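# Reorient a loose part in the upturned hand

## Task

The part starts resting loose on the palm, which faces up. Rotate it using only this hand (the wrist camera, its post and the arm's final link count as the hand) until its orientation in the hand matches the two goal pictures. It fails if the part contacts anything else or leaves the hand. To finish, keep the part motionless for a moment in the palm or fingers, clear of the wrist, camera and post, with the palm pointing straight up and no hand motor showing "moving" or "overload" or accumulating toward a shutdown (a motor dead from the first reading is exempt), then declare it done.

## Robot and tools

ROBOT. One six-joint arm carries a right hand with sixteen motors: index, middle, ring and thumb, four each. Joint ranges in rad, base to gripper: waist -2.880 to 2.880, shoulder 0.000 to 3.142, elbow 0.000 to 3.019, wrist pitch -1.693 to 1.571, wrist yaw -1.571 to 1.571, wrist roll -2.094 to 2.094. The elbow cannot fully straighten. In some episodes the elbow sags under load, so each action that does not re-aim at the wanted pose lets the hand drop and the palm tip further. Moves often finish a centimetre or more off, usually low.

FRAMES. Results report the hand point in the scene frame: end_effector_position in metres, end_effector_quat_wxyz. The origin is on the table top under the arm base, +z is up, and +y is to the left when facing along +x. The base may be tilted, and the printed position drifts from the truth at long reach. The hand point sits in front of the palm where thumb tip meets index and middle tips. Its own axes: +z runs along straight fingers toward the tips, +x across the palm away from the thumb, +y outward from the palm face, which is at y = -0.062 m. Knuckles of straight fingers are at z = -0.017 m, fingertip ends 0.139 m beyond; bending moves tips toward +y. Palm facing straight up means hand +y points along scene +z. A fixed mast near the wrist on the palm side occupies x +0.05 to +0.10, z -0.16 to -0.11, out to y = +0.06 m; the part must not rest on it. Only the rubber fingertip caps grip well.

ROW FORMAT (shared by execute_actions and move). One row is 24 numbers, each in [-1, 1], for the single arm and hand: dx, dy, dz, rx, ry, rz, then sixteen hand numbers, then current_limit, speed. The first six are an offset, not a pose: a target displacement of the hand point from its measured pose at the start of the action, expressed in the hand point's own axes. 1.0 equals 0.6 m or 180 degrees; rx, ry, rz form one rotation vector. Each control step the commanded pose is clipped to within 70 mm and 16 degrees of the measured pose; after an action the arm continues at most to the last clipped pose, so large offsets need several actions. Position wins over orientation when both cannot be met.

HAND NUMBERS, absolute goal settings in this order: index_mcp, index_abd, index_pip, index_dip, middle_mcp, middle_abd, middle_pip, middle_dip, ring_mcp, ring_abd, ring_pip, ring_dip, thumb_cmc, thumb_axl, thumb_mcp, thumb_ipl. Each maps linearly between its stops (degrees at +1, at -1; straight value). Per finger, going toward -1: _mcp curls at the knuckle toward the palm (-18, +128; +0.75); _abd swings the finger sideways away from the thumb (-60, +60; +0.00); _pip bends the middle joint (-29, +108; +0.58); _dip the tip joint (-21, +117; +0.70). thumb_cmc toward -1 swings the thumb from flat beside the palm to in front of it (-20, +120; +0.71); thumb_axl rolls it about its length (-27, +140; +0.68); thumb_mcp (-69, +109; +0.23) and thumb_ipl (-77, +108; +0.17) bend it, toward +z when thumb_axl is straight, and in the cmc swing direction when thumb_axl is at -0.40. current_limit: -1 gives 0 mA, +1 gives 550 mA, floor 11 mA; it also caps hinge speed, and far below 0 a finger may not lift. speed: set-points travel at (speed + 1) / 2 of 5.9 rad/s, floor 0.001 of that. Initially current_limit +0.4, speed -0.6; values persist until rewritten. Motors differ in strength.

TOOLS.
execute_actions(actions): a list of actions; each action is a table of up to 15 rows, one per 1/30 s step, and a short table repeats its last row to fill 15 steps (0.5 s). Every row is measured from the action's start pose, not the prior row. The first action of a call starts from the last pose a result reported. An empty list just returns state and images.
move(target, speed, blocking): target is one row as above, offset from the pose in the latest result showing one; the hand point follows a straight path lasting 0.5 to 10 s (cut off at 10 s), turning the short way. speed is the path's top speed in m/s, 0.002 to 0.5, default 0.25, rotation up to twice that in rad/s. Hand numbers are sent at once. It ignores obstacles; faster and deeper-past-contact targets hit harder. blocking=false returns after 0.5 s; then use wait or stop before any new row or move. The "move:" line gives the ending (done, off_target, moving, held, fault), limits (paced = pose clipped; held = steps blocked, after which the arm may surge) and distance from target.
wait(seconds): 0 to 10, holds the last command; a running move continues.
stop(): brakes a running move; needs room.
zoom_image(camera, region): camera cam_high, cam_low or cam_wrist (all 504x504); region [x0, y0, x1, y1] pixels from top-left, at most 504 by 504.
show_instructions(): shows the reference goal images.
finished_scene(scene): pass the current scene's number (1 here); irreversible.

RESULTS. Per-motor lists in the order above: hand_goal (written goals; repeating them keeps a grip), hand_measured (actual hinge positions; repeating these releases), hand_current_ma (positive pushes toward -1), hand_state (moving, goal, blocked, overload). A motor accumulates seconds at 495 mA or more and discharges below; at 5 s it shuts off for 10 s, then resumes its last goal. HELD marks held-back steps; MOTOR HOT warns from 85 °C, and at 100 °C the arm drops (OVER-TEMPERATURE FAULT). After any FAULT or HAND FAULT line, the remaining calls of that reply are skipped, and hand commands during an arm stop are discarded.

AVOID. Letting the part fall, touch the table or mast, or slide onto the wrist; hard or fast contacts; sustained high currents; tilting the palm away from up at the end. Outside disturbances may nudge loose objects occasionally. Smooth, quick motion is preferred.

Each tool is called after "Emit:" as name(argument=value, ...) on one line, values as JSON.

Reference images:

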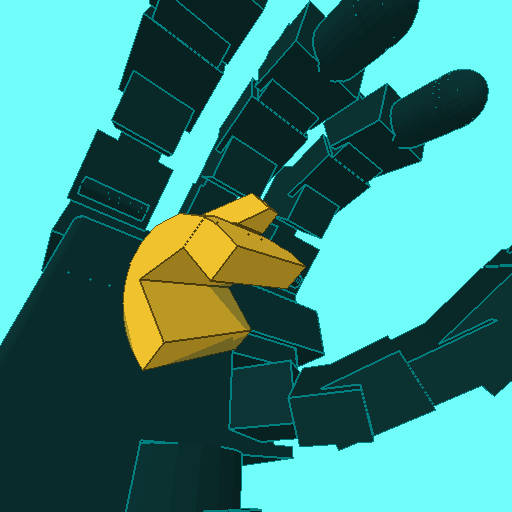

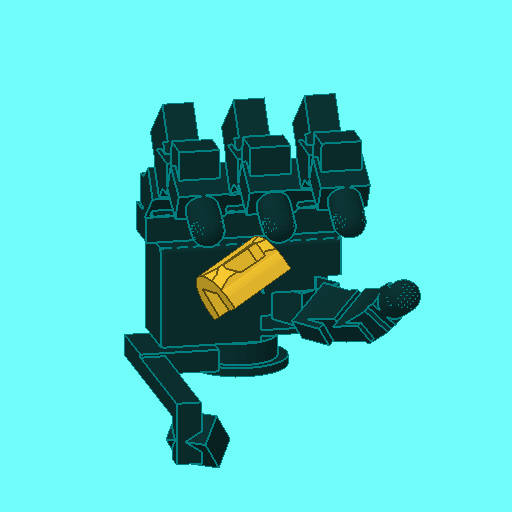

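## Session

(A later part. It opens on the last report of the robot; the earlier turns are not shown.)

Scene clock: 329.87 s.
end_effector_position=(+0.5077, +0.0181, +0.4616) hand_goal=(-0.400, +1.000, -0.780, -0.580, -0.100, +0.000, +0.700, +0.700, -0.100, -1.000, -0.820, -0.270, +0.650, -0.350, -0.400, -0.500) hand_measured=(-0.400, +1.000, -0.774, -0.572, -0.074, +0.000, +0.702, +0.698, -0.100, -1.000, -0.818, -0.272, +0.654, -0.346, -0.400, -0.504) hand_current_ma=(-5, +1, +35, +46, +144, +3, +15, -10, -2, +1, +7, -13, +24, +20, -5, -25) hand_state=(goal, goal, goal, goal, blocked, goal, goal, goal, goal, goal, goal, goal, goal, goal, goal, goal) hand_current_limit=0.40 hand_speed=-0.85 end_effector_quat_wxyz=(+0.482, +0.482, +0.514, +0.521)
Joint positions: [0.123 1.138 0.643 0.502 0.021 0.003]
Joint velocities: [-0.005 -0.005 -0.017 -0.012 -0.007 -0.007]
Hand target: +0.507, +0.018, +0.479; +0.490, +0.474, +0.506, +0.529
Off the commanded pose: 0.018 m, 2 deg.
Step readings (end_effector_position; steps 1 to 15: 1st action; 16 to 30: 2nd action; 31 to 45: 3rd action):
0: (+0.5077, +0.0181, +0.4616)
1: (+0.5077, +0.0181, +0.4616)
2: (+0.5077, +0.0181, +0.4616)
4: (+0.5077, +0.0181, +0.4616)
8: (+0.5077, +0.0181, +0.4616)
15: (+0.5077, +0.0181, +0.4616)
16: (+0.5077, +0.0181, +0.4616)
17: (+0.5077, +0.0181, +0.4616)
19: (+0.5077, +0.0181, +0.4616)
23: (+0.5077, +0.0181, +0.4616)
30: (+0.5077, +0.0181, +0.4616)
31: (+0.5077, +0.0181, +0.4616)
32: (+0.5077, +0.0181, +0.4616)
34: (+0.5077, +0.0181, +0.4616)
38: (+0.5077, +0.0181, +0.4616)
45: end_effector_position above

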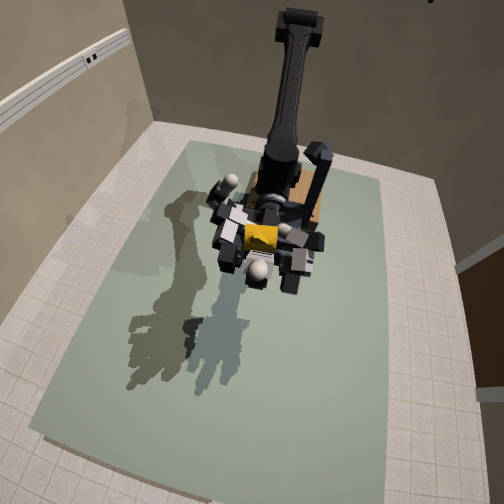

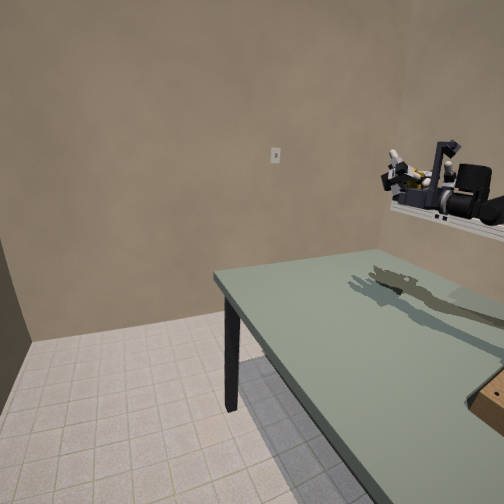

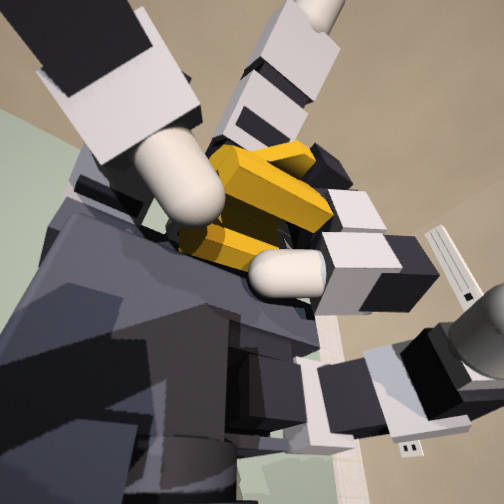

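Emit:
execute_actions(actions=[[[0,0.03,0,-0.01,0,0,-0.3,1,-0.75,-0.56,-0.05,0,0.7,0.7,-0.1,-1,-0.82,-0.24,0.65,-0.35,-0.4,-0.5,0.4,-0.8]],[[0,0.03,0,-0.01,0,0,-0.2,1,-0.73,-0.66,-0.08,0,0.7,0.7,-0.1,-1,-0.82,-0.2,0.65,-0.35,-0.4,-0.5,0.4,-0.8]],[[0,0.03,0,-0.01,0,0,-0.18,1,-0.76,-0.76,-0.13,0,0.7,0.7,-0.1,-1,-0.82,-0.17,0.65,-0.35,-0.4,-0.5,0.4,-0.8]]])

Emit:
zoom_image(camera="cam_high", region=[170,150,340,320])

Emit:
zoom_image(camera="cam_wrist", region=[100,60,352,312])

Scene clock: 333.20 s.
end_effector_position=(+0.5077, +0.0181, +0.4616) hand_goal=(-0.180, +1.000, -0.760, -0.760, -0.130, +0.000, +0.700, +0.700, -0.100, -1.000, -0.820, -0.170, +0.650, -0.350, -0.400, -0.500) hand_measured=(-0.196, +1.000, -0.724, -0.678, -0.072, +0.000, +0.702, +0.698, -0.104, -1.000, -0.818, -0.168, +0.654, -0.346, -0.400, -0.504) hand_current_ma=(-88, +1, +191, +385, +315, +3, +15, -10, -18, +1, +10, +13, +24, +19, -5, -25) hand_state=(goal, goal, blocked, blocked, blocked, goal, goal, goal, goal, goal, goal, goal, goal, goal, goal, goal) hand_current_limit=0.40 hand_speed=-0.80 end_effector_quat_wxyz=(+0.482, +0.482, +0.514, +0.521)
Joint positions: [0.123 1.138 0.643 0.502 0.021 0.003]
Joint velocities: [ 0.015 -0.005 -0.002 -0.002 -0.051  0.022]
Hand target: +0.507, +0.018, +0.479; +0.490, +0.474, +0.506, +0.529
Off the commanded pose: 0.018 m, 2 deg.
Step readings (end_effector_position; steps 1 to 15: 1st action; 16 to 30: 2nd action; 31 to 45: 3rd action):
0: (+0.5077, +0.0181, +0.4616)
1: (+0.5077, +0.0181, +0.4616)
2: (+0.5077, +0.0181, +0.4616)
4: (+0.5077, +0.0181, +0.4616)
8: (+0.5077, +0.0181, +0.4616)
15: (+0.5077, +0.0181, +0.4616)
16: (+0.5077, +0.0181, +0.4616)
17: (+0.5077, +0.0181, +0.4616)
19: (+0.5077, +0.0181, +0.4616)
23: (+0.5077, +0.0181, +0.4616)
30: (+0.5077, +0.0181, +0.4616)
31: (+0.5077, +0.0181, +0.4616)
32: (+0.5077, +0.0181, +0.4616)
34: (+0.5077, +0.0181, +0.4616)
38: (+0.5077, +0.0181, +0.4616)
45: end_effector_position above

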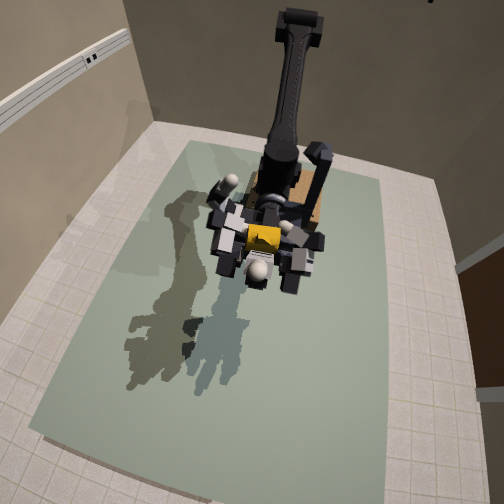

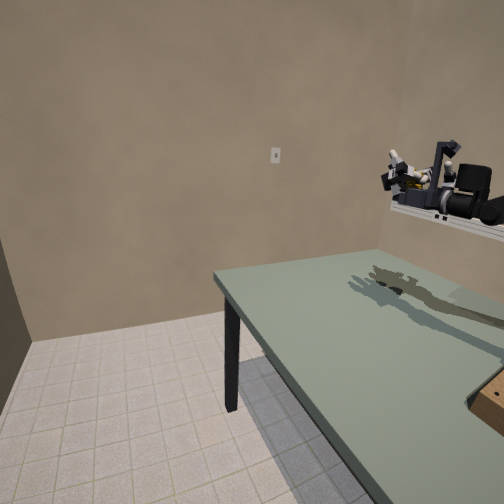

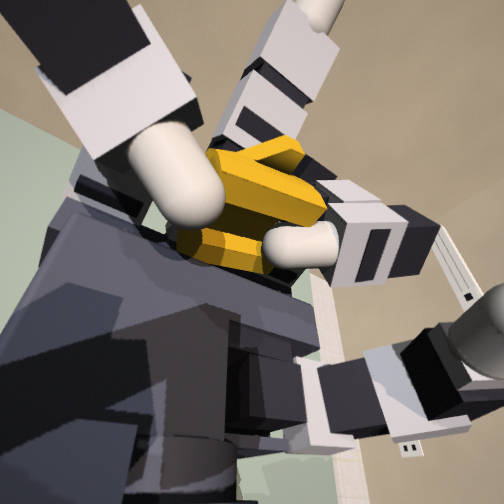

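Region (170, 150, 340, 320) of cam_high's 504x504 image, scaled by 2.965, with more detail than that image has.

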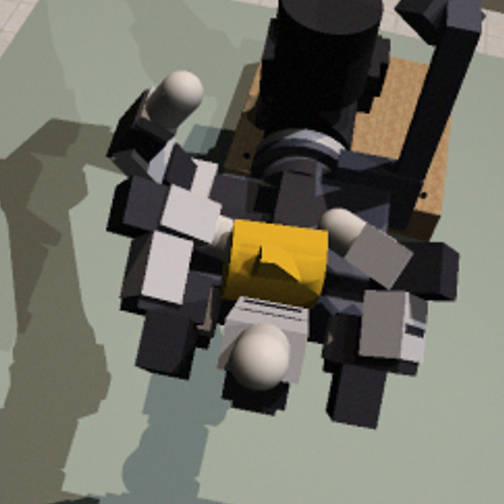

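Region (100, 60, 352, 312) of cam_wrist's 504x504 image, scaled by 2.000, with more detail than that image has.

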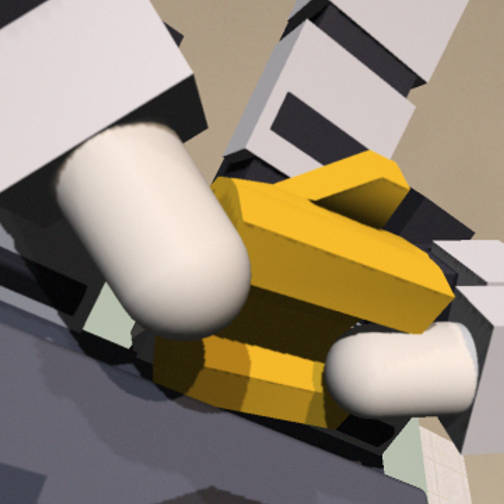

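Emit:
execute_actions(actions=[[[0,0.03,0,-0.01,0,0,-0.18,1,-0.75,-0.72,-0.1,0,0.7,0.7,-0.05,-1,-0.5,-0.4,0.65,-0.35,-0.4,-0.5,0.4,-0.6]],[[0,0.03,0,-0.01,0,0,-0.18,1,-0.75,-0.72,-0.1,0,0.7,0.7,0.12,-1,-0.45,-0.75,0.65,-0.35,-0.4,-0.5,0.4,-0.6]],[[0,0.03,0,-0.01,0,0,-0.18,1,-0.75,-0.72,-0.1,0,0.7,0.7,0.12,-1,-0.66,-0.72,0.65,-0.35,-0.4,-0.5,0.4,-0.75]]])

Emit:
zoom_image(camera="cam_high", region=[170,150,340,320])

Scene clock: 336.50 s.
end_effector_position=(+0.5077, +0.0181, +0.4616) hand_goal=(-0.180, +1.000, -0.750, -0.720, -0.100, +0.000, +0.700, +0.700, +0.120, -1.000, -0.660, -0.720, +0.650, -0.350, -0.400, -0.500) hand_measured=(-0.188, +1.000, -0.738, -0.710, -0.076, +0.000, +0.702, +0.698, +0.130, -1.000, -0.584, -0.710, +0.654, -0.346, -0.400, -0.504) hand_current_ma=(-38, -1, +68, +53, +133, +3, +15, -10, +54, +1, +379, +54, +24, +19, -5, -25) hand_state=(goal, goal, goal, goal, blocked, goal, goal, goal, goal, goal, blocked, goal, goal, goal, goal, goal) hand_current_limit=0.40 hand_speed=-0.75 end_effector_quat_wxyz=(+0.482, +0.482, +0.514, +0.521)
Joint positions: [0.123 1.138 0.643 0.502 0.021 0.003]
Joint velocities: [ 0.005 -0.005 -0.017 -0.002 -0.066 -0.037]
Hand target: +0.507, +0.018, +0.479; +0.490, +0.474, +0.506, +0.529
Off the commanded pose: 0.018 m, 2 deg.
Step readings (end_effector_position; steps 1 to 15: 1st action; 16 to 30: 2nd action; 31 to 45: 3rd action):
0: (+0.5077, +0.0181, +0.4616)
1: (+0.5077, +0.0181, +0.4616)
2: (+0.5077, +0.0181, +0.4616)
4: (+0.5077, +0.0181, +0.4616)
8: (+0.5077, +0.0181, +0.4616)
15: (+0.5077, +0.0181, +0.4616)
16: (+0.5077, +0.0181, +0.4616)
17: (+0.5077, +0.0181, +0.4616)
19: (+0.5077, +0.0181, +0.4616)
23: (+0.5077, +0.0181, +0.4616)
30: (+0.5077, +0.0181, +0.4616)
31: (+0.5077, +0.0181, +0.4616)
32: (+0.5077, +0.0181, +0.4616)
34: (+0.5077, +0.0181, +0.4616)
38: (+0.5077, +0.0181, +0.4616)
45: end_effector_position above

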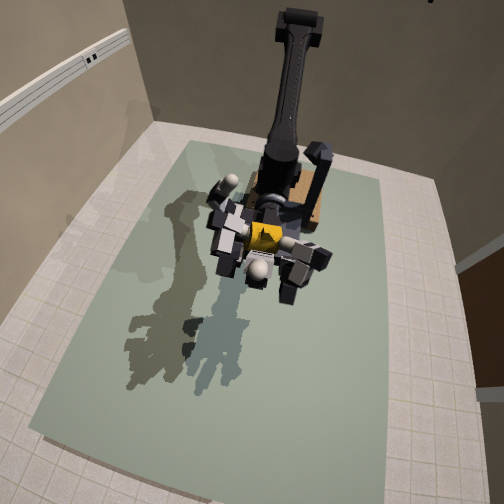

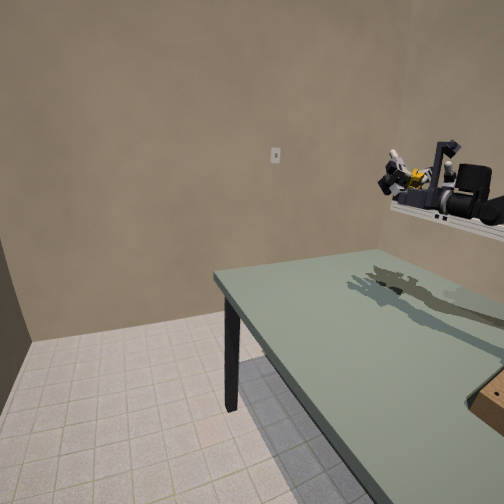

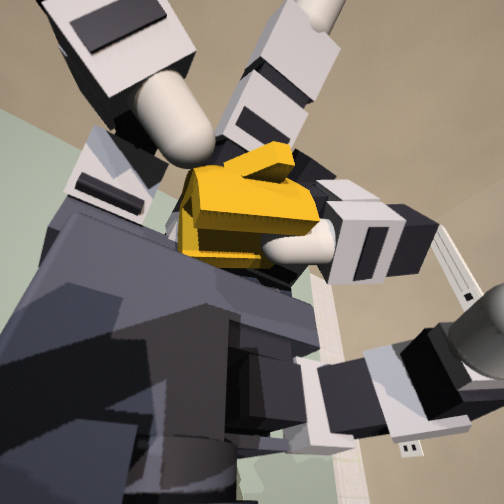

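Region (170, 150, 340, 320) of cam_high's 504x504 image, scaled by 2.965, with more detail than that image has.

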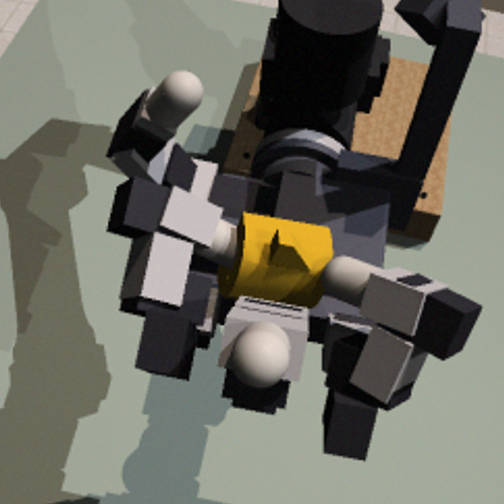

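Emit:
execute_actions(actions=[[[0,0.03,0,-0.01,0,0,-0.22,1,-0.75,-0.72,-0.1,0,0.7,0.7,0.1,-1,-0.35,-0.65,0.65,-0.35,-0.4,-0.5,0.4,-0.6]],[[0,0.03,0,-0.01,0,0,-0.22,1,-0.75,-0.72,-0.1,0,0.7,0.7,-0.2,-1,-0.4,-0.65,0.65,-0.35,-0.4,-0.5,0.4,-0.6]],[[0,0.03,0,-0.01,0,0,-0.22,1,-0.75,-0.72,-0.1,0,0.7,0.7,-0.2,-1,-0.66,-0.55,0.65,-0.35,-0.4,-0.5,0.4,-0.7]]])

Emit:
zoom_image(camera="cam_high", region=[170,150,340,320])

Scene clock: 339.43 s.
end_effector_position=(+0.5077, +0.0181, +0.4616) hand_goal=(-0.220, +1.000, -0.750, -0.720, -0.100, +0.000, +0.700, +0.700, -0.200, -1.000, -0.660, -0.550, +0.650, -0.350, -0.400, -0.500) hand_measured=(-0.216, +1.000, -0.738, -0.720, -0.080, +0.000, +0.702, +0.698, -0.194, -1.000, -0.586, -0.538, +0.654, -0.346, -0.400, -0.504) hand_current_ma=(+24, -1, +63, -5, +104, +3, +15, -10, +32, +1, +372, +61, +24, +19, -5, -25) hand_state=(goal, goal, goal, goal, goal, goal, goal, goal, goal, goal, blocked, goal, goal, goal, goal, goal) hand_current_limit=0.40 hand_speed=-0.70 end_effector_quat_wxyz=(+0.482, +0.482, +0.514, +0.521)
Joint positions: [0.123 1.138 0.643 0.502 0.021 0.003]
Joint velocities: [ 0.005 -0.005 -0.017 -0.022  0.007  0.007]
Hand target: +0.507, +0.018, +0.479; +0.490, +0.474, +0.506, +0.529
Off the commanded pose: 0.018 m, 2 deg.
Step readings (end_effector_position; steps 1 to 15: 1st action; 16 to 30: 2nd action; 31 to 45: 3rd action):
0: (+0.5077, +0.0181, +0.4616)
1: (+0.5077, +0.0181, +0.4616)
2: (+0.5077, +0.0181, +0.4616)
4: (+0.5077, +0.0181, +0.4616)
8: (+0.5077, +0.0181, +0.4616)
15: (+0.5077, +0.0181, +0.4616)
16: (+0.5077, +0.0181, +0.4616)
17: (+0.5077, +0.0181, +0.4616)
19: (+0.5077, +0.0181, +0.4616)
23: (+0.5077, +0.0181, +0.4616)
30: (+0.5077, +0.0181, +0.4616)
31: (+0.5077, +0.0181, +0.4616)
32: (+0.5077, +0.0181, +0.4616)
34: (+0.5077, +0.0181, +0.4616)
38: (+0.5077, +0.0181, +0.4616)
45: end_effector_position above

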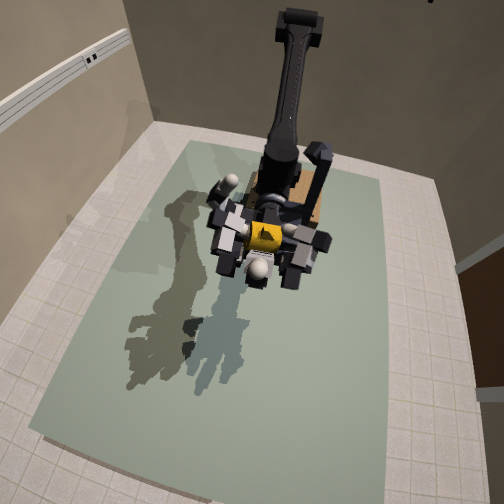

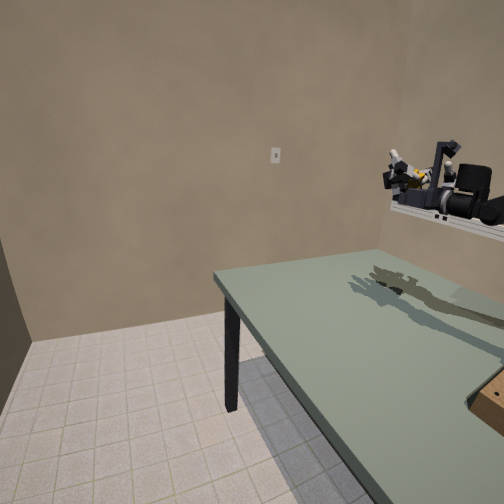

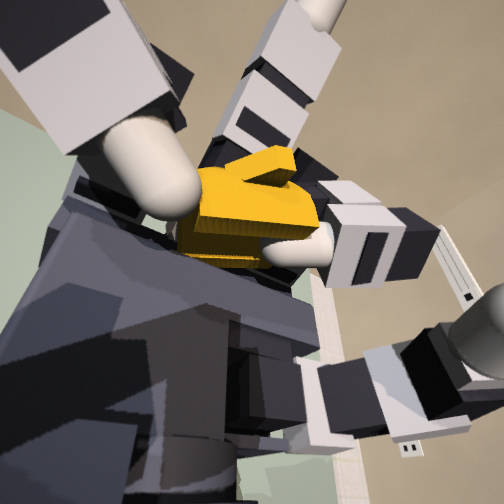

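Region (170, 150, 340, 320) of cam_high's 504x504 image, scaled by 2.965, with more detail than that image has.

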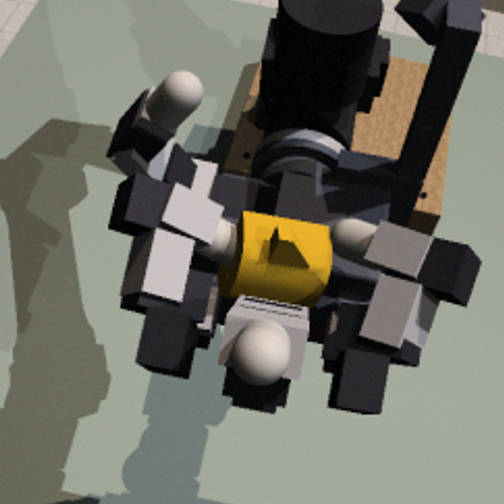

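Pinched. Lift together, extending ring, curling index.

Emit:
execute_actions(actions=[[[0,0.03,0,-0.01,0,0,-0.12,1,-0.78,-0.73,0.02,0,0.7,0.7,-0.08,-1,-0.68,-0.46,0.65,-0.35,-0.4,-0.5,0.4,-0.82]],[[0,0.03,0,-0.01,0,0,0,1,-0.81,-0.74,0.15,0,0.7,0.7,0.04,-1,-0.7,-0.37,0.65,-0.35,-0.4,-0.5,0.4,-0.82]],[[0,0.03,0,-0.01,0,0,0.12,1,-0.83,-0.75,0.3,0,0.7,0.7,0.14,-1,-0.72,-0.28,0.65,-0.35,-0.4,-0.5,0.4,-0.82]],[[0,0.03,0,-0.01,0,0,0.12,1,-0.83,-0.75,0.3,0,0.7,0.7,0.14,-1,-0.72,-0.28,0.65,-0.35,-0.4,-0.5,0.4,-0.82]]])

Emit:
zoom_image(camera="cam_high", region=[170,150,340,320])

Emit:
zoom_image(camera="cam_wrist", region=[100,60,352,312])

Scene clock: 343.23 s.
end_effector_position=(+0.5077, +0.0181, +0.4616) hand_goal=(+0.120, +1.000, -0.830, -0.750, +0.300, +0.000, +0.700, +0.700, +0.140, -1.000, -0.720, -0.280, +0.650, -0.350, -0.400, -0.500) hand_measured=(+0.114, +1.000, -0.786, -0.736, +0.318, +0.000, +0.702, +0.698, +0.142, -0.994, -0.696, -0.278, +0.654, -0.346, -0.400, -0.504) hand_current_ma=(-32, +0, +242, +79, +93, +3, +15, -10, +6, +27, +118, +6, +24, +19, -5, -25) hand_state=(goal, goal, blocked, goal, goal, goal, goal, goal, goal, goal, blocked, goal, goal, goal, goal, goal) hand_current_limit=0.40 hand_speed=-0.82 end_effector_quat_wxyz=(+0.482, +0.482, +0.514, +0.521)
Joint positions: [0.123 1.138 0.643 0.502 0.021 0.003]
Joint velocities: [-0.005 -0.005  0.022 -0.002 -0.022  0.081]
Hand target: +0.507, +0.018, +0.479; +0.490, +0.474, +0.506, +0.529
Off the commanded pose: 0.018 m, 2 deg.
Step readings (end_effector_position; steps 1 to 15: 1st action; 16 to 30: 2nd action; 31 to 45: 3rd action; 46 to 60: 4th action):
0: (+0.5077, +0.0181, +0.4616)
1: (+0.5077, +0.0181, +0.4616)
2: (+0.5077, +0.0181, +0.4616)
4: (+0.5077, +0.0181, +0.4616)
8: (+0.5077, +0.0181, +0.4616)
15: (+0.5077, +0.0181, +0.4616)
16: (+0.5077, +0.0181, +0.4616)
17: (+0.5077, +0.0181, +0.4616)
19: (+0.5077, +0.0181, +0.4616)
23: (+0.5077, +0.0181, +0.4616)
30: (+0.5077, +0.0181, +0.4616)
31: (+0.5077, +0.0181, +0.4616)
32: (+0.5077, +0.0181, +0.4616)
34: (+0.5077, +0.0181, +0.4616)
38: (+0.5077, +0.0181, +0.4616)
45: (+0.5077, +0.0181, +0.4616)
46: (+0.5077, +0.0181, +0.4616)
47: (+0.5077, +0.0181, +0.4616)
49: (+0.5077, +0.0181, +0.4616)
53: (+0.5077, +0.0181, +0.4616)
60: end_effector_position above

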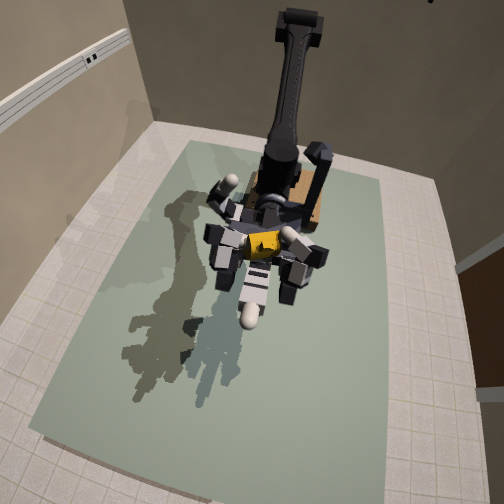

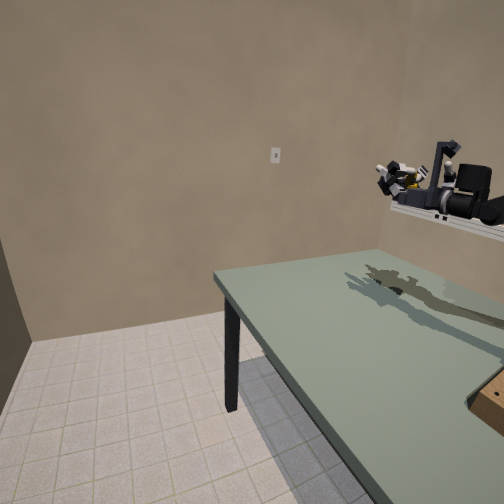

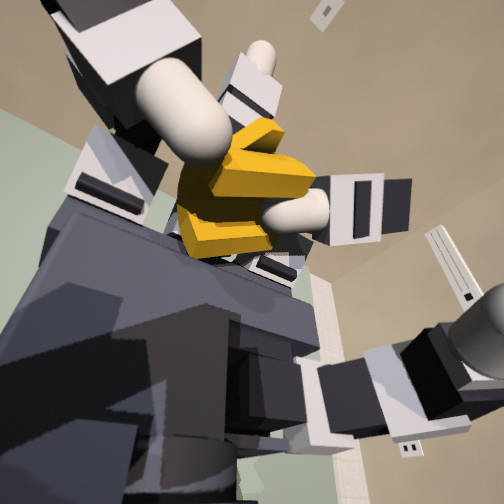

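Region (170, 150, 340, 320) of cam_high's 504x504 image, scaled by 2.965, with more detail than that image has.

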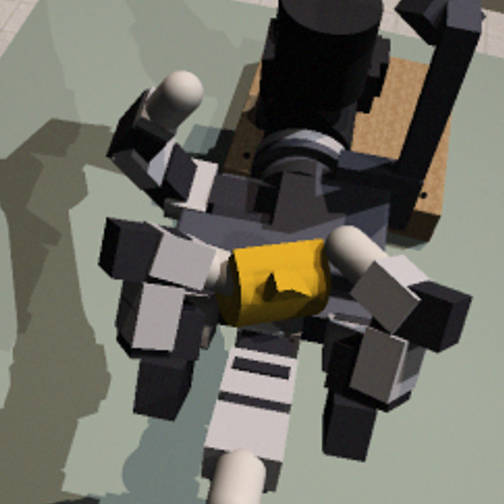

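Region (100, 60, 352, 312) of cam_wrist's 504x504 image, scaled by 2.000, with more detail than that image has.

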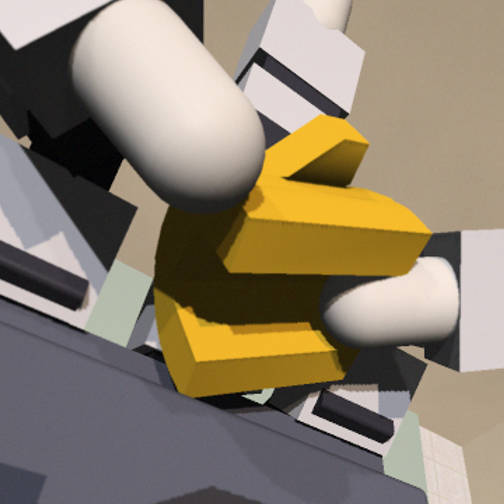

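Emit:
execute_actions(actions=[[[0,0.03,0,-0.01,0,0,0.12,1,-0.83,-0.75,0.3,0,0.7,0.7,0.1,-1,-0.55,-0.3,0.65,-0.35,-0.4,-0.5,0.4,-0.7]],[[0,0.03,0,-0.01,0,0,0.12,1,-0.83,-0.75,0.3,0,0.7,0.7,-0.2,-1,-0.6,-0.35,0.65,-0.35,-0.4,-0.5,0.4,-0.7]],[[0,0.03,0,-0.01,0,0,0.12,1,-0.83,-0.75,0.3,0,0.7,0.7,-0.2,-1,-0.88,-0.35,0.65,-0.35,-0.4,-0.5,0.4,-0.7]],[[0,0.03,0,-0.01,0,0,0.1,1,-0.84,-0.75,0.35,0,0.7,0.7,-0.06,-1,-0.9,-0.3,0.65,-0.35,-0.4,-0.5,0.4,-0.8]]])

Emit:
zoom_image(camera="cam_high", region=[170,150,340,320])

Scene clock: 348.40 s.
end_effector_position=(+0.5077, +0.0181, +0.4616) hand_goal=(+0.100, +1.000, -0.840, -0.750, +0.350, +0.000, +0.700, +0.700, -0.060, -1.000, -0.900, -0.300, +0.650, -0.350, -0.400, -0.500) hand_measured=(+0.114, +1.000, -0.796, -0.734, +0.364, +0.000, +0.702, +0.698, -0.090, -0.992, -0.892, -0.298, +0.654, -0.346, -0.400, -0.504) hand_current_ma=(+75, +0, +238, +84, +80, +3, +15, -10, -158, +36, +40, +14, +24, +19, -5, -25) hand_state=(goal, goal, blocked, goal, goal, goal, goal, goal, blocked, goal, goal, goal, goal, goal, goal, goal) hand_current_limit=0.40 hand_speed=-0.80 end_effector_quat_wxyz=(+0.482, +0.482, +0.514, +0.521)
Joint positions: [0.123 1.138 0.643 0.502 0.021 0.003]
Joint velocities: [-0.005 -0.005 -0.017 -0.002  0.051 -0.007]
Hand target: +0.507, +0.018, +0.479; +0.490, +0.474, +0.506, +0.529
Off the commanded pose: 0.018 m, 2 deg.
Step readings (end_effector_position; steps 1 to 15: 1st action; 16 to 30: 2nd action; 31 to 45: 3rd action; 46 to 60: 4th action):
0: (+0.5077, +0.0181, +0.4616)
1: (+0.5077, +0.0181, +0.4616)
2: (+0.5077, +0.0181, +0.4616)
4: (+0.5077, +0.0181, +0.4616)
8: (+0.5077, +0.0181, +0.4616)
15: (+0.5077, +0.0181, +0.4616)
16: (+0.5077, +0.0181, +0.4616)
17: (+0.5077, +0.0181, +0.4616)
19: (+0.5077, +0.0181, +0.4616)
23: (+0.5077, +0.0181, +0.4616)
30: (+0.5077, +0.0181, +0.4616)
31: (+0.5077, +0.0181, +0.4616)
32: (+0.5077, +0.0181, +0.4616)
34: (+0.5077, +0.0181, +0.4616)
38: (+0.5077, +0.0181, +0.4616)
45: (+0.5077, +0.0181, +0.4616)
46: (+0.5077, +0.0181, +0.4616)
47: (+0.5077, +0.0181, +0.4616)
49: (+0.5077, +0.0181, +0.4616)
53: (+0.5077, +0.0181, +0.4616)
60: end_effector_position above

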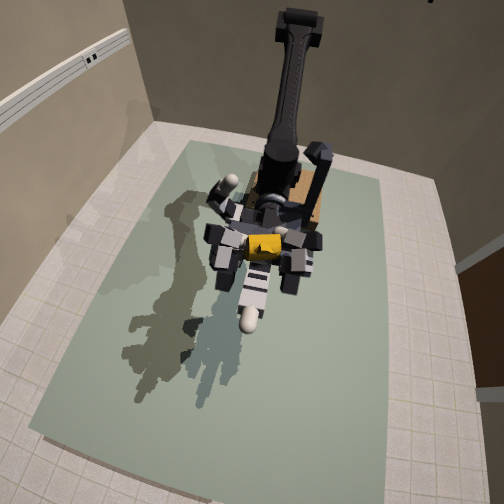

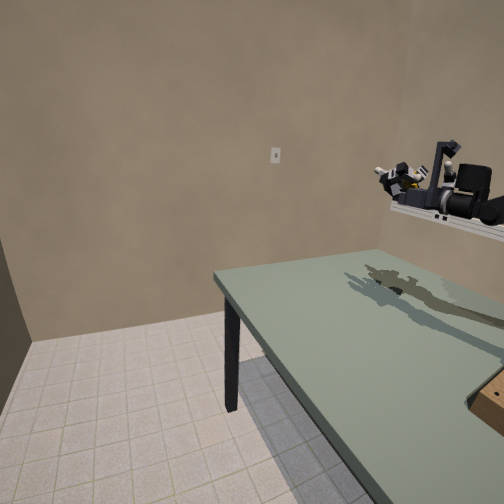

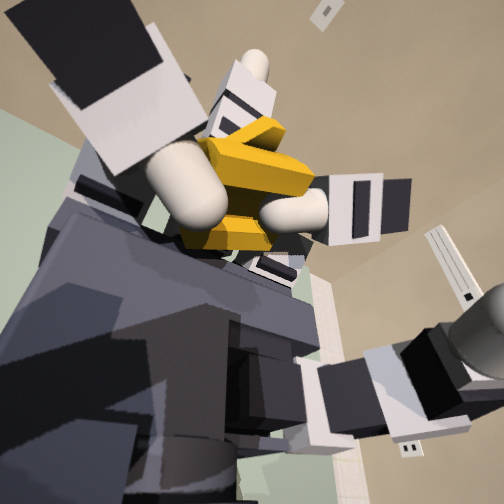

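Region (170, 150, 340, 320) of cam_high's 504x504 image, scaled by 2.965, with more detail than that image has.

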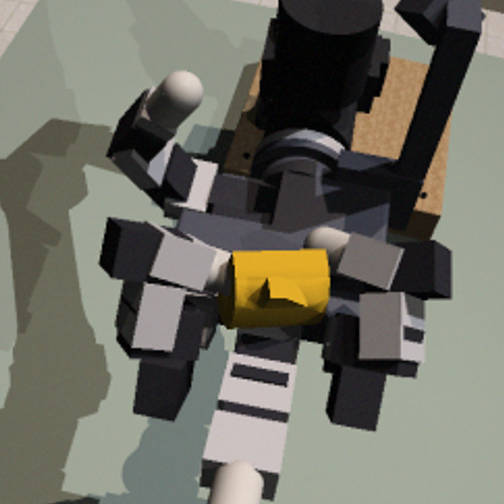

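Emit:
execute_actions(actions=[[[0,0.03,0,-0.01,0,0,0.1,1,-0.84,-0.75,0.33,0,0.7,0.7,-0.17,-1,-0.85,-0.4,0.65,-0.35,-0.4,-0.5,0.4,-0.75]],[[0,0.03,0,-0.01,0,0,0.1,1,-0.84,-0.75,0.33,0,0.7,0.7,-0.15,-1,-0.85,-0.58,0.65,-0.35,-0.4,-0.5,0.4,-0.75]],[[0,0.03,0,-0.01,0,0,0.08,1,-0.82,-0.75,0.35,0,0.7,0.7,0.0,-1,-0.85,-0.52,0.65,-0.35,-0.4,-0.5,0.4,-0.8]],[[0,0.03,0,-0.01,0,0,0.06,1,-0.82,-0.75,0.35,0,0.7,0.7,0.12,-1,-0.83,-0.42,0.65,-0.35,-0.4,-0.5,0.4,-0.8]],[[0,0.03,0,-0.01,0,0,0.06,1,-0.83,-0.76,0.35,0,0.7,0.7,0.2,-1,-0.82,-0.32,0.65,-0.35,-0.4,-0.5,0.4,-0.8]]])

Emit:
zoom_image(camera="cam_high", region=[170,150,340,320])

Scene clock: 353.03 s.
end_effector_position=(+0.5077, +0.0181, +0.4616) hand_goal=(+0.060, +1.000, -0.830, -0.760, +0.350, +0.000, +0.700, +0.700, +0.200, -1.000, -0.820, -0.320, +0.650, -0.350, -0.400, -0.500) hand_measured=(+0.100, +1.000, -0.782, -0.730, +0.370, +0.000, +0.702, +0.698, +0.148, -0.980, -0.808, -0.310, +0.654, -0.346, -0.400, -0.504) hand_current_ma=(+210, +1, +259, +162, +110, +3, +15, -10, -275, +92, +58, +54, +24, +19, -5, -25) hand_state=(blocked, goal, blocked, blocked, blocked, goal, goal, goal, blocked, blocked, goal, goal, goal, goal, goal, goal) hand_current_limit=0.40 hand_speed=-0.80 end_effector_quat_wxyz=(+0.482, +0.482, +0.514, +0.521)
Joint positions: [0.123 1.138 0.643 0.502 0.021 0.003]
Joint velocities: [-0.005 -0.005 -0.002 -0.007  0.022 -0.066]
Hand target: +0.507, +0.018, +0.479; +0.490, +0.474, +0.506, +0.529
Off the commanded pose: 0.018 m, 2 deg.
Step readings (end_effector_position; steps 1 to 15: 1st action; 16 to 30: 2nd action; 31 to 45: 3rd action; 46 to 60: 4th action; 61 to 75: 5th action):
0: (+0.5077, +0.0181, +0.4616)
1: (+0.5077, +0.0181, +0.4616)
2: (+0.5077, +0.0181, +0.4616)
4: (+0.5077, +0.0181, +0.4616)
8: (+0.5077, +0.0181, +0.4616)
15: (+0.5077, +0.0181, +0.4616)
16: (+0.5077, +0.0181, +0.4616)
17: (+0.5077, +0.0181, +0.4616)
19: (+0.5077, +0.0181, +0.4616)
23: (+0.5077, +0.0181, +0.4616)
30: (+0.5077, +0.0181, +0.4616)
31: (+0.5077, +0.0181, +0.4616)
32: (+0.5077, +0.0181, +0.4616)
34: (+0.5077, +0.0181, +0.4616)
38: (+0.5077, +0.0181, +0.4616)
45: (+0.5077, +0.0181, +0.4616)
46: (+0.5077, +0.0181, +0.4616)
47: (+0.5077, +0.0181, +0.4616)
49: (+0.5077, +0.0181, +0.4616)
53: (+0.5077, +0.0181, +0.4616)
60: (+0.5077, +0.0181, +0.4616)
61: (+0.5077, +0.0181, +0.4616)
62: (+0.5077, +0.0181, +0.4616)
64: (+0.5077, +0.0181, +0.4616)
68: (+0.5077, +0.0181, +0.4616)
75: end_effector_position above

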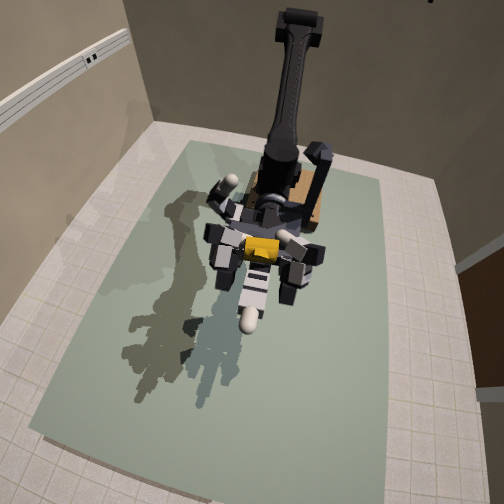

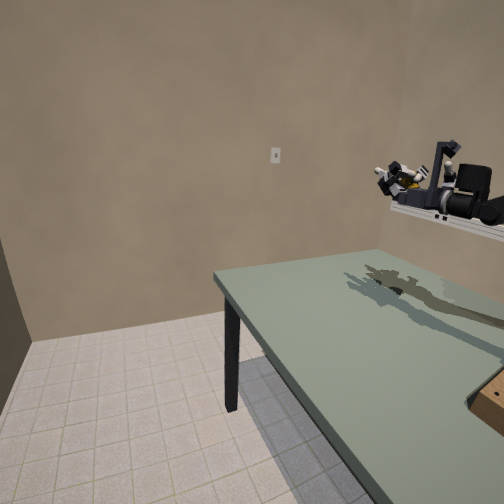

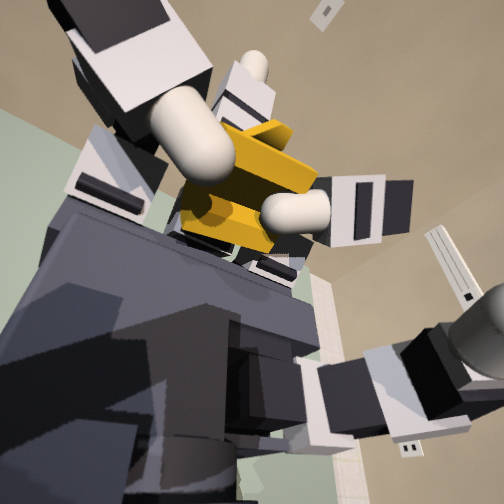

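Region (170, 150, 340, 320) of cam_high's 504x504 image, scaled by 2.965, with more detail than that image has.

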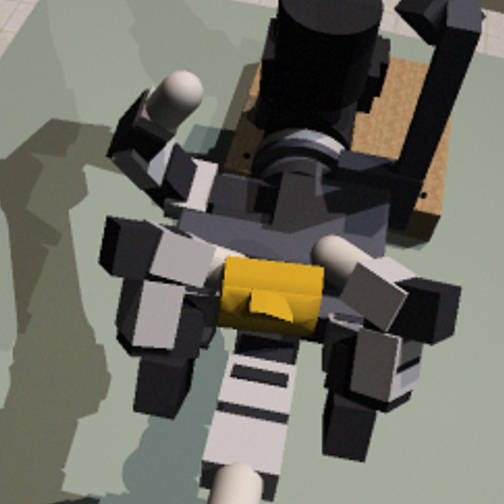

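Emit:
execute_actions(actions=[[[0,0.03,0,-0.01,0,0,0.1,1,-0.85,-0.78,0.33,0,0.7,0.7,0.16,-1,-0.8,-0.22,0.65,-0.35,-0.4,-0.5,0.4,-0.85]],[[0,0.03,0,-0.01,0,0,0.12,1,-0.88,-0.8,0.3,0,0.7,0.7,0.14,-1,-0.8,-0.13,0.65,-0.35,-0.4,-0.5,0.4,-0.85]],[[0,0.03,0,-0.01,0,0,0.12,1,-0.88,-0.8,0.3,0,0.7,0.7,0.14,-1,-0.8,-0.13,0.65,-0.35,-0.4,-0.5,0.4,-0.85]]])

Emit:
zoom_image(camera="cam_high", region=[170,150,340,320])

Scene clock: 356.70 s.
end_effector_position=(+0.5077, +0.0181, +0.4616) hand_goal=(+0.120, +1.000, -0.880, -0.800, +0.300, +0.000, +0.700, +0.700, +0.140, -1.000, -0.800, -0.130, +0.650, -0.350, -0.400, -0.500) hand_measured=(+0.106, +1.000, -0.784, -0.738, +0.360, +0.000, +0.702, +0.698, +0.144, -0.996, -0.798, -0.132, +0.654, -0.346, -0.400, -0.504) hand_current_ma=(-72, +1, +385, +334, +320, +3, +15, -10, +22, +14, +11, -15, +24, +19, -5, -25) hand_state=(goal, goal, blocked, blocked, blocked, goal, goal, goal, goal, goal, goal, goal, goal, goal, goal, goal) hand_current_limit=0.40 hand_speed=-0.85 end_effector_quat_wxyz=(+0.482, +0.482, +0.514, +0.521)
Joint positions: [0.123 1.138 0.643 0.502 0.021 0.003]
Joint velocities: [ 0.005 -0.005 -0.012 -0.002 -0.095  0.022]
Hand target: +0.507, +0.018, +0.479; +0.490, +0.474, +0.506, +0.529
Off the commanded pose: 0.018 m, 2 deg.
Step readings (end_effector_position; steps 1 to 15: 1st action; 16 to 30: 2nd action; 31 to 45: 3rd action):
0: (+0.5077, +0.0181, +0.4616)
1: (+0.5077, +0.0181, +0.4616)
2: (+0.5077, +0.0181, +0.4616)
4: (+0.5077, +0.0181, +0.4616)
8: (+0.5077, +0.0181, +0.4616)
15: (+0.5077, +0.0181, +0.4616)
16: (+0.5077, +0.0181, +0.4616)
17: (+0.5077, +0.0181, +0.4616)
19: (+0.5077, +0.0181, +0.4616)
23: (+0.5077, +0.0181, +0.4616)
30: (+0.5077, +0.0181, +0.4616)
31: (+0.5077, +0.0181, +0.4616)
32: (+0.5077, +0.0181, +0.4616)
34: (+0.5077, +0.0181, +0.4616)
38: (+0.5077, +0.0181, +0.4616)
45: end_effector_position above

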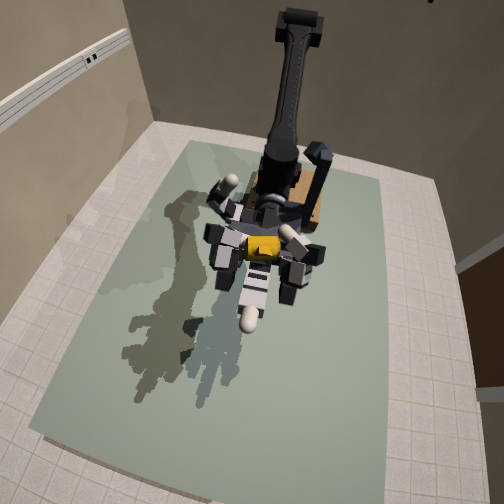

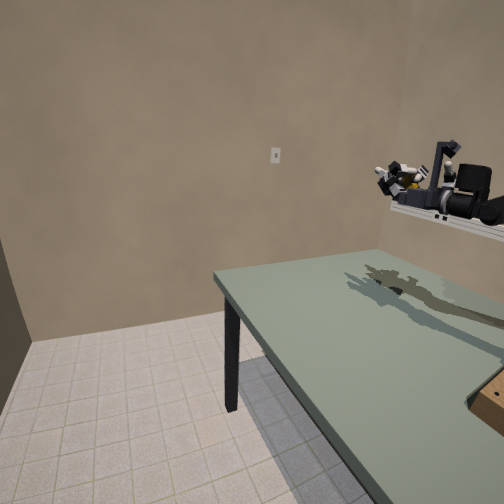

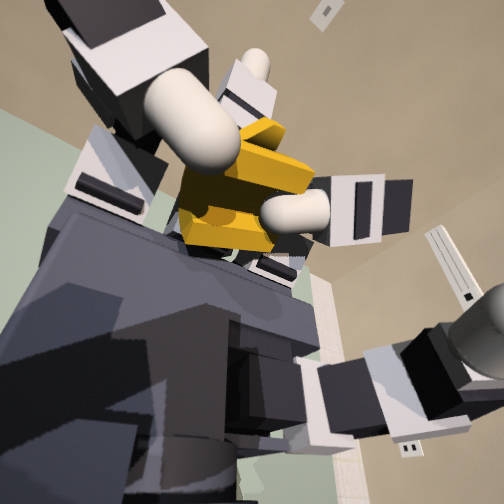

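Region (170, 150, 340, 320) of cam_high's 504x504 image, scaled by 2.965, with more detail than that image has.

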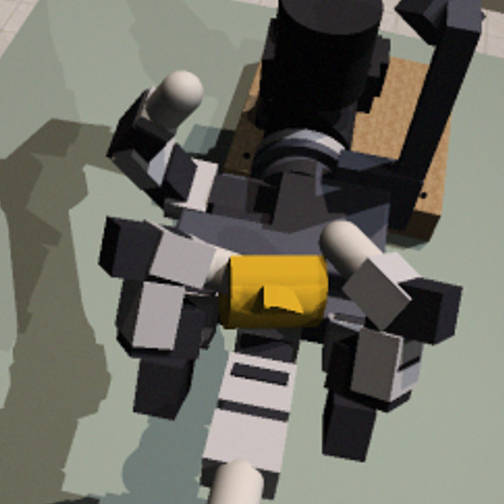

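Emit:
execute_actions(actions=[[[0,0.03,0,-0.01,0,0,0.12,0.88,-0.83,-0.78,0.32,0,0.7,0.7,0.14,-1,-0.65,-0.13,0.65,-0.35,-0.4,-0.5,0.4,-0.85]],[[0,0.03,0,-0.01,0,0,0.12,0.76,-0.84,-0.78,0.27,0,0.7,0.7,0.14,-1,-0.6,-0.13,0.65,-0.35,-0.4,-0.5,0.4,-0.85]],[[0,0.03,0,-0.01,0,0,0.12,0.68,-0.84,-0.78,0.22,0,0.7,0.7,0.14,-1,-0.6,-0.13,0.65,-0.35,-0.4,-0.5,0.4,-0.85]]])

Emit:
zoom_image(camera="cam_high", region=[170,150,340,320])

Scene clock: 359.53 s.
end_effector_position=(+0.5077, +0.0181, +0.4616) hand_goal=(+0.120, +0.680, -0.840, -0.780, +0.220, +0.000, +0.700, +0.700, +0.140, -1.000, -0.600, -0.130, +0.650, -0.350, -0.400, -0.500) hand_measured=(+0.112, +0.898, -0.784, -0.728, +0.304, +0.000, +0.702, +0.698, +0.144, -0.998, -0.604, -0.132, +0.654, -0.346, -0.400, -0.504) hand_current_ma=(-42, +385, +302, +285, +385, +3, +15, -10, +22, +8, -25, -14, +24, +19, -5, -25) hand_state=(goal, blocked, blocked, blocked, blocked, goal, goal, goal, goal, goal, goal, goal, goal, goal, goal, goal) hand_current_limit=0.40 hand_speed=-0.85 end_effector_quat_wxyz=(+0.482, +0.482, +0.514, +0.521)
Joint positions: [0.123 1.138 0.643 0.502 0.021 0.003]
Joint velocities: [ 0.005 -0.015 -0.007  0.022 -0.022 -0.051]
Hand target: +0.507, +0.018, +0.479; +0.490, +0.474, +0.506, +0.529
Off the commanded pose: 0.018 m, 2 deg.
Step readings (end_effector_position; steps 1 to 15: 1st action; 16 to 30: 2nd action; 31 to 45: 3rd action):
0: (+0.5077, +0.0181, +0.4616)
1: (+0.5077, +0.0181, +0.4616)
2: (+0.5077, +0.0181, +0.4616)
4: (+0.5077, +0.0181, +0.4616)
8: (+0.5077, +0.0181, +0.4616)
15: (+0.5077, +0.0181, +0.4616)
16: (+0.5077, +0.0181, +0.4616)
17: (+0.5077, +0.0181, +0.4616)
19: (+0.5077, +0.0181, +0.4616)
23: (+0.5077, +0.0181, +0.4616)
30: (+0.5077, +0.0181, +0.4616)
31: (+0.5077, +0.0181, +0.4616)
32: (+0.5077, +0.0181, +0.4616)
34: (+0.5077, +0.0181, +0.4616)
38: (+0.5077, +0.0181, +0.4616)
45: end_effector_position above

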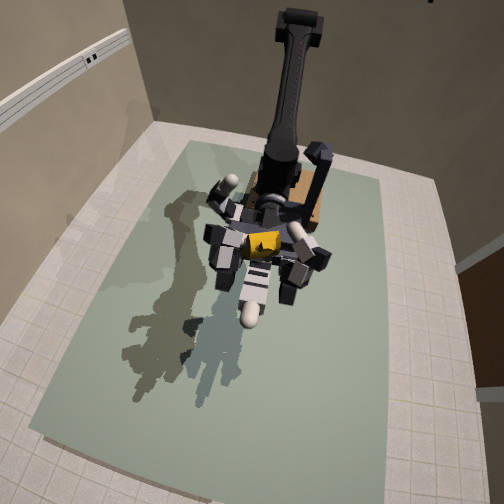

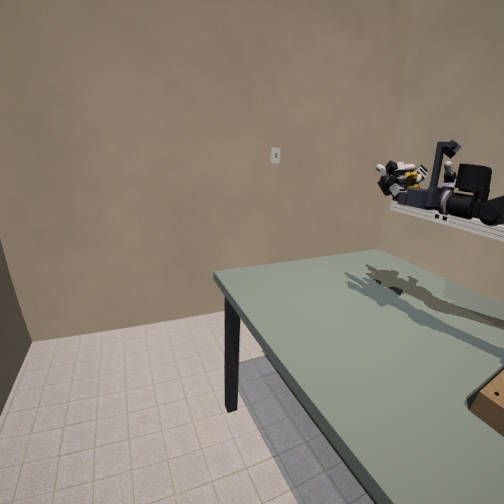

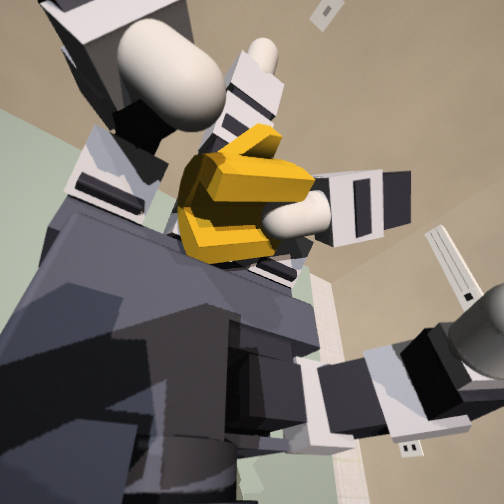

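Region (170, 150, 340, 320) of cam_high's 504x504 image, scaled by 2.965, with more detail than that image has.

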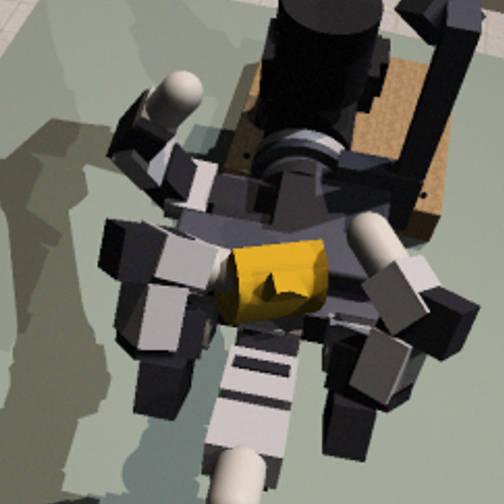

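Emit:
execute_actions(actions=[])

Scene clock: 362.83 s.
end_effector_position=(+0.5077, +0.0181, +0.4616) hand_goal=(+0.120, +0.680, -0.840, -0.780, +0.220, +0.000, +0.700, +0.700, +0.140, -1.000, -0.600, -0.130, +0.650, -0.350, -0.400, -0.500) hand_measured=(+0.112, +0.898, -0.784, -0.728, +0.304, +0.000, +0.702, +0.698, +0.144, -0.998, -0.604, -0.132, +0.654, -0.346, -0.400, -0.504) hand_current_ma=(-42, +385, +302, +285, +385, +3, +15, -10, +22, +8, -25, -14, +24, +19, -5, -25) hand_state=(goal, blocked, blocked, blocked, blocked, goal, goal, goal, goal, goal, goal, goal, goal, goal, goal, goal) hand_current_limit=0.40 hand_speed=-0.85 end_effector_quat_wxyz=(+0.482, +0.482, +0.514, +0.521)
Joint positions: [0.123 1.138 0.643 0.502 0.021 0.003]
Joint velocities: [-0.005 -0.015  0.012 -0.012 -0.051 -0.037]
Hand target: +0.507, +0.018, +0.479; +0.490, +0.474, +0.506, +0.529
Off the commanded pose: 0.018 m, 2 deg.

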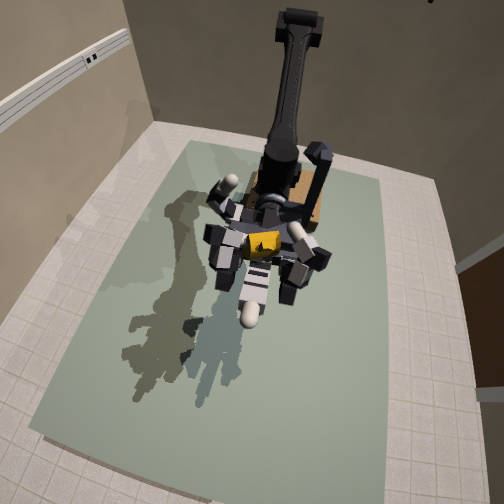

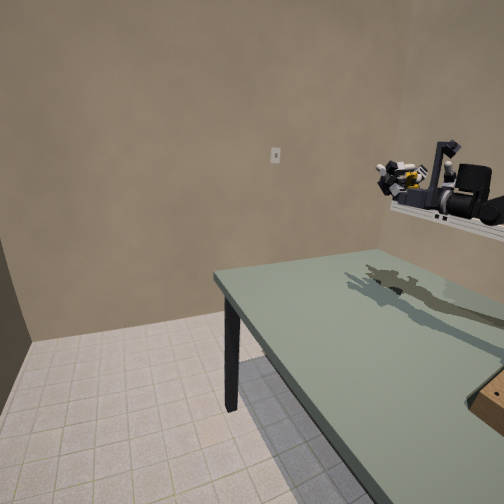

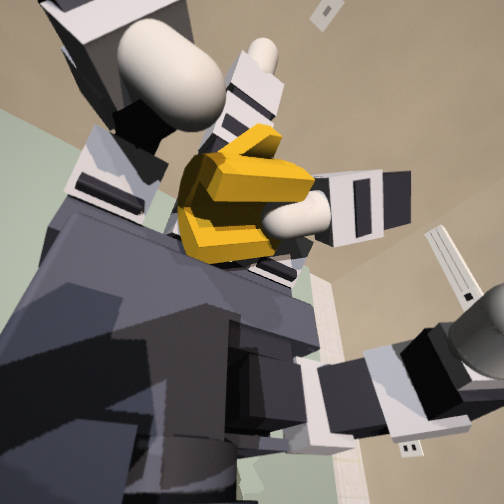

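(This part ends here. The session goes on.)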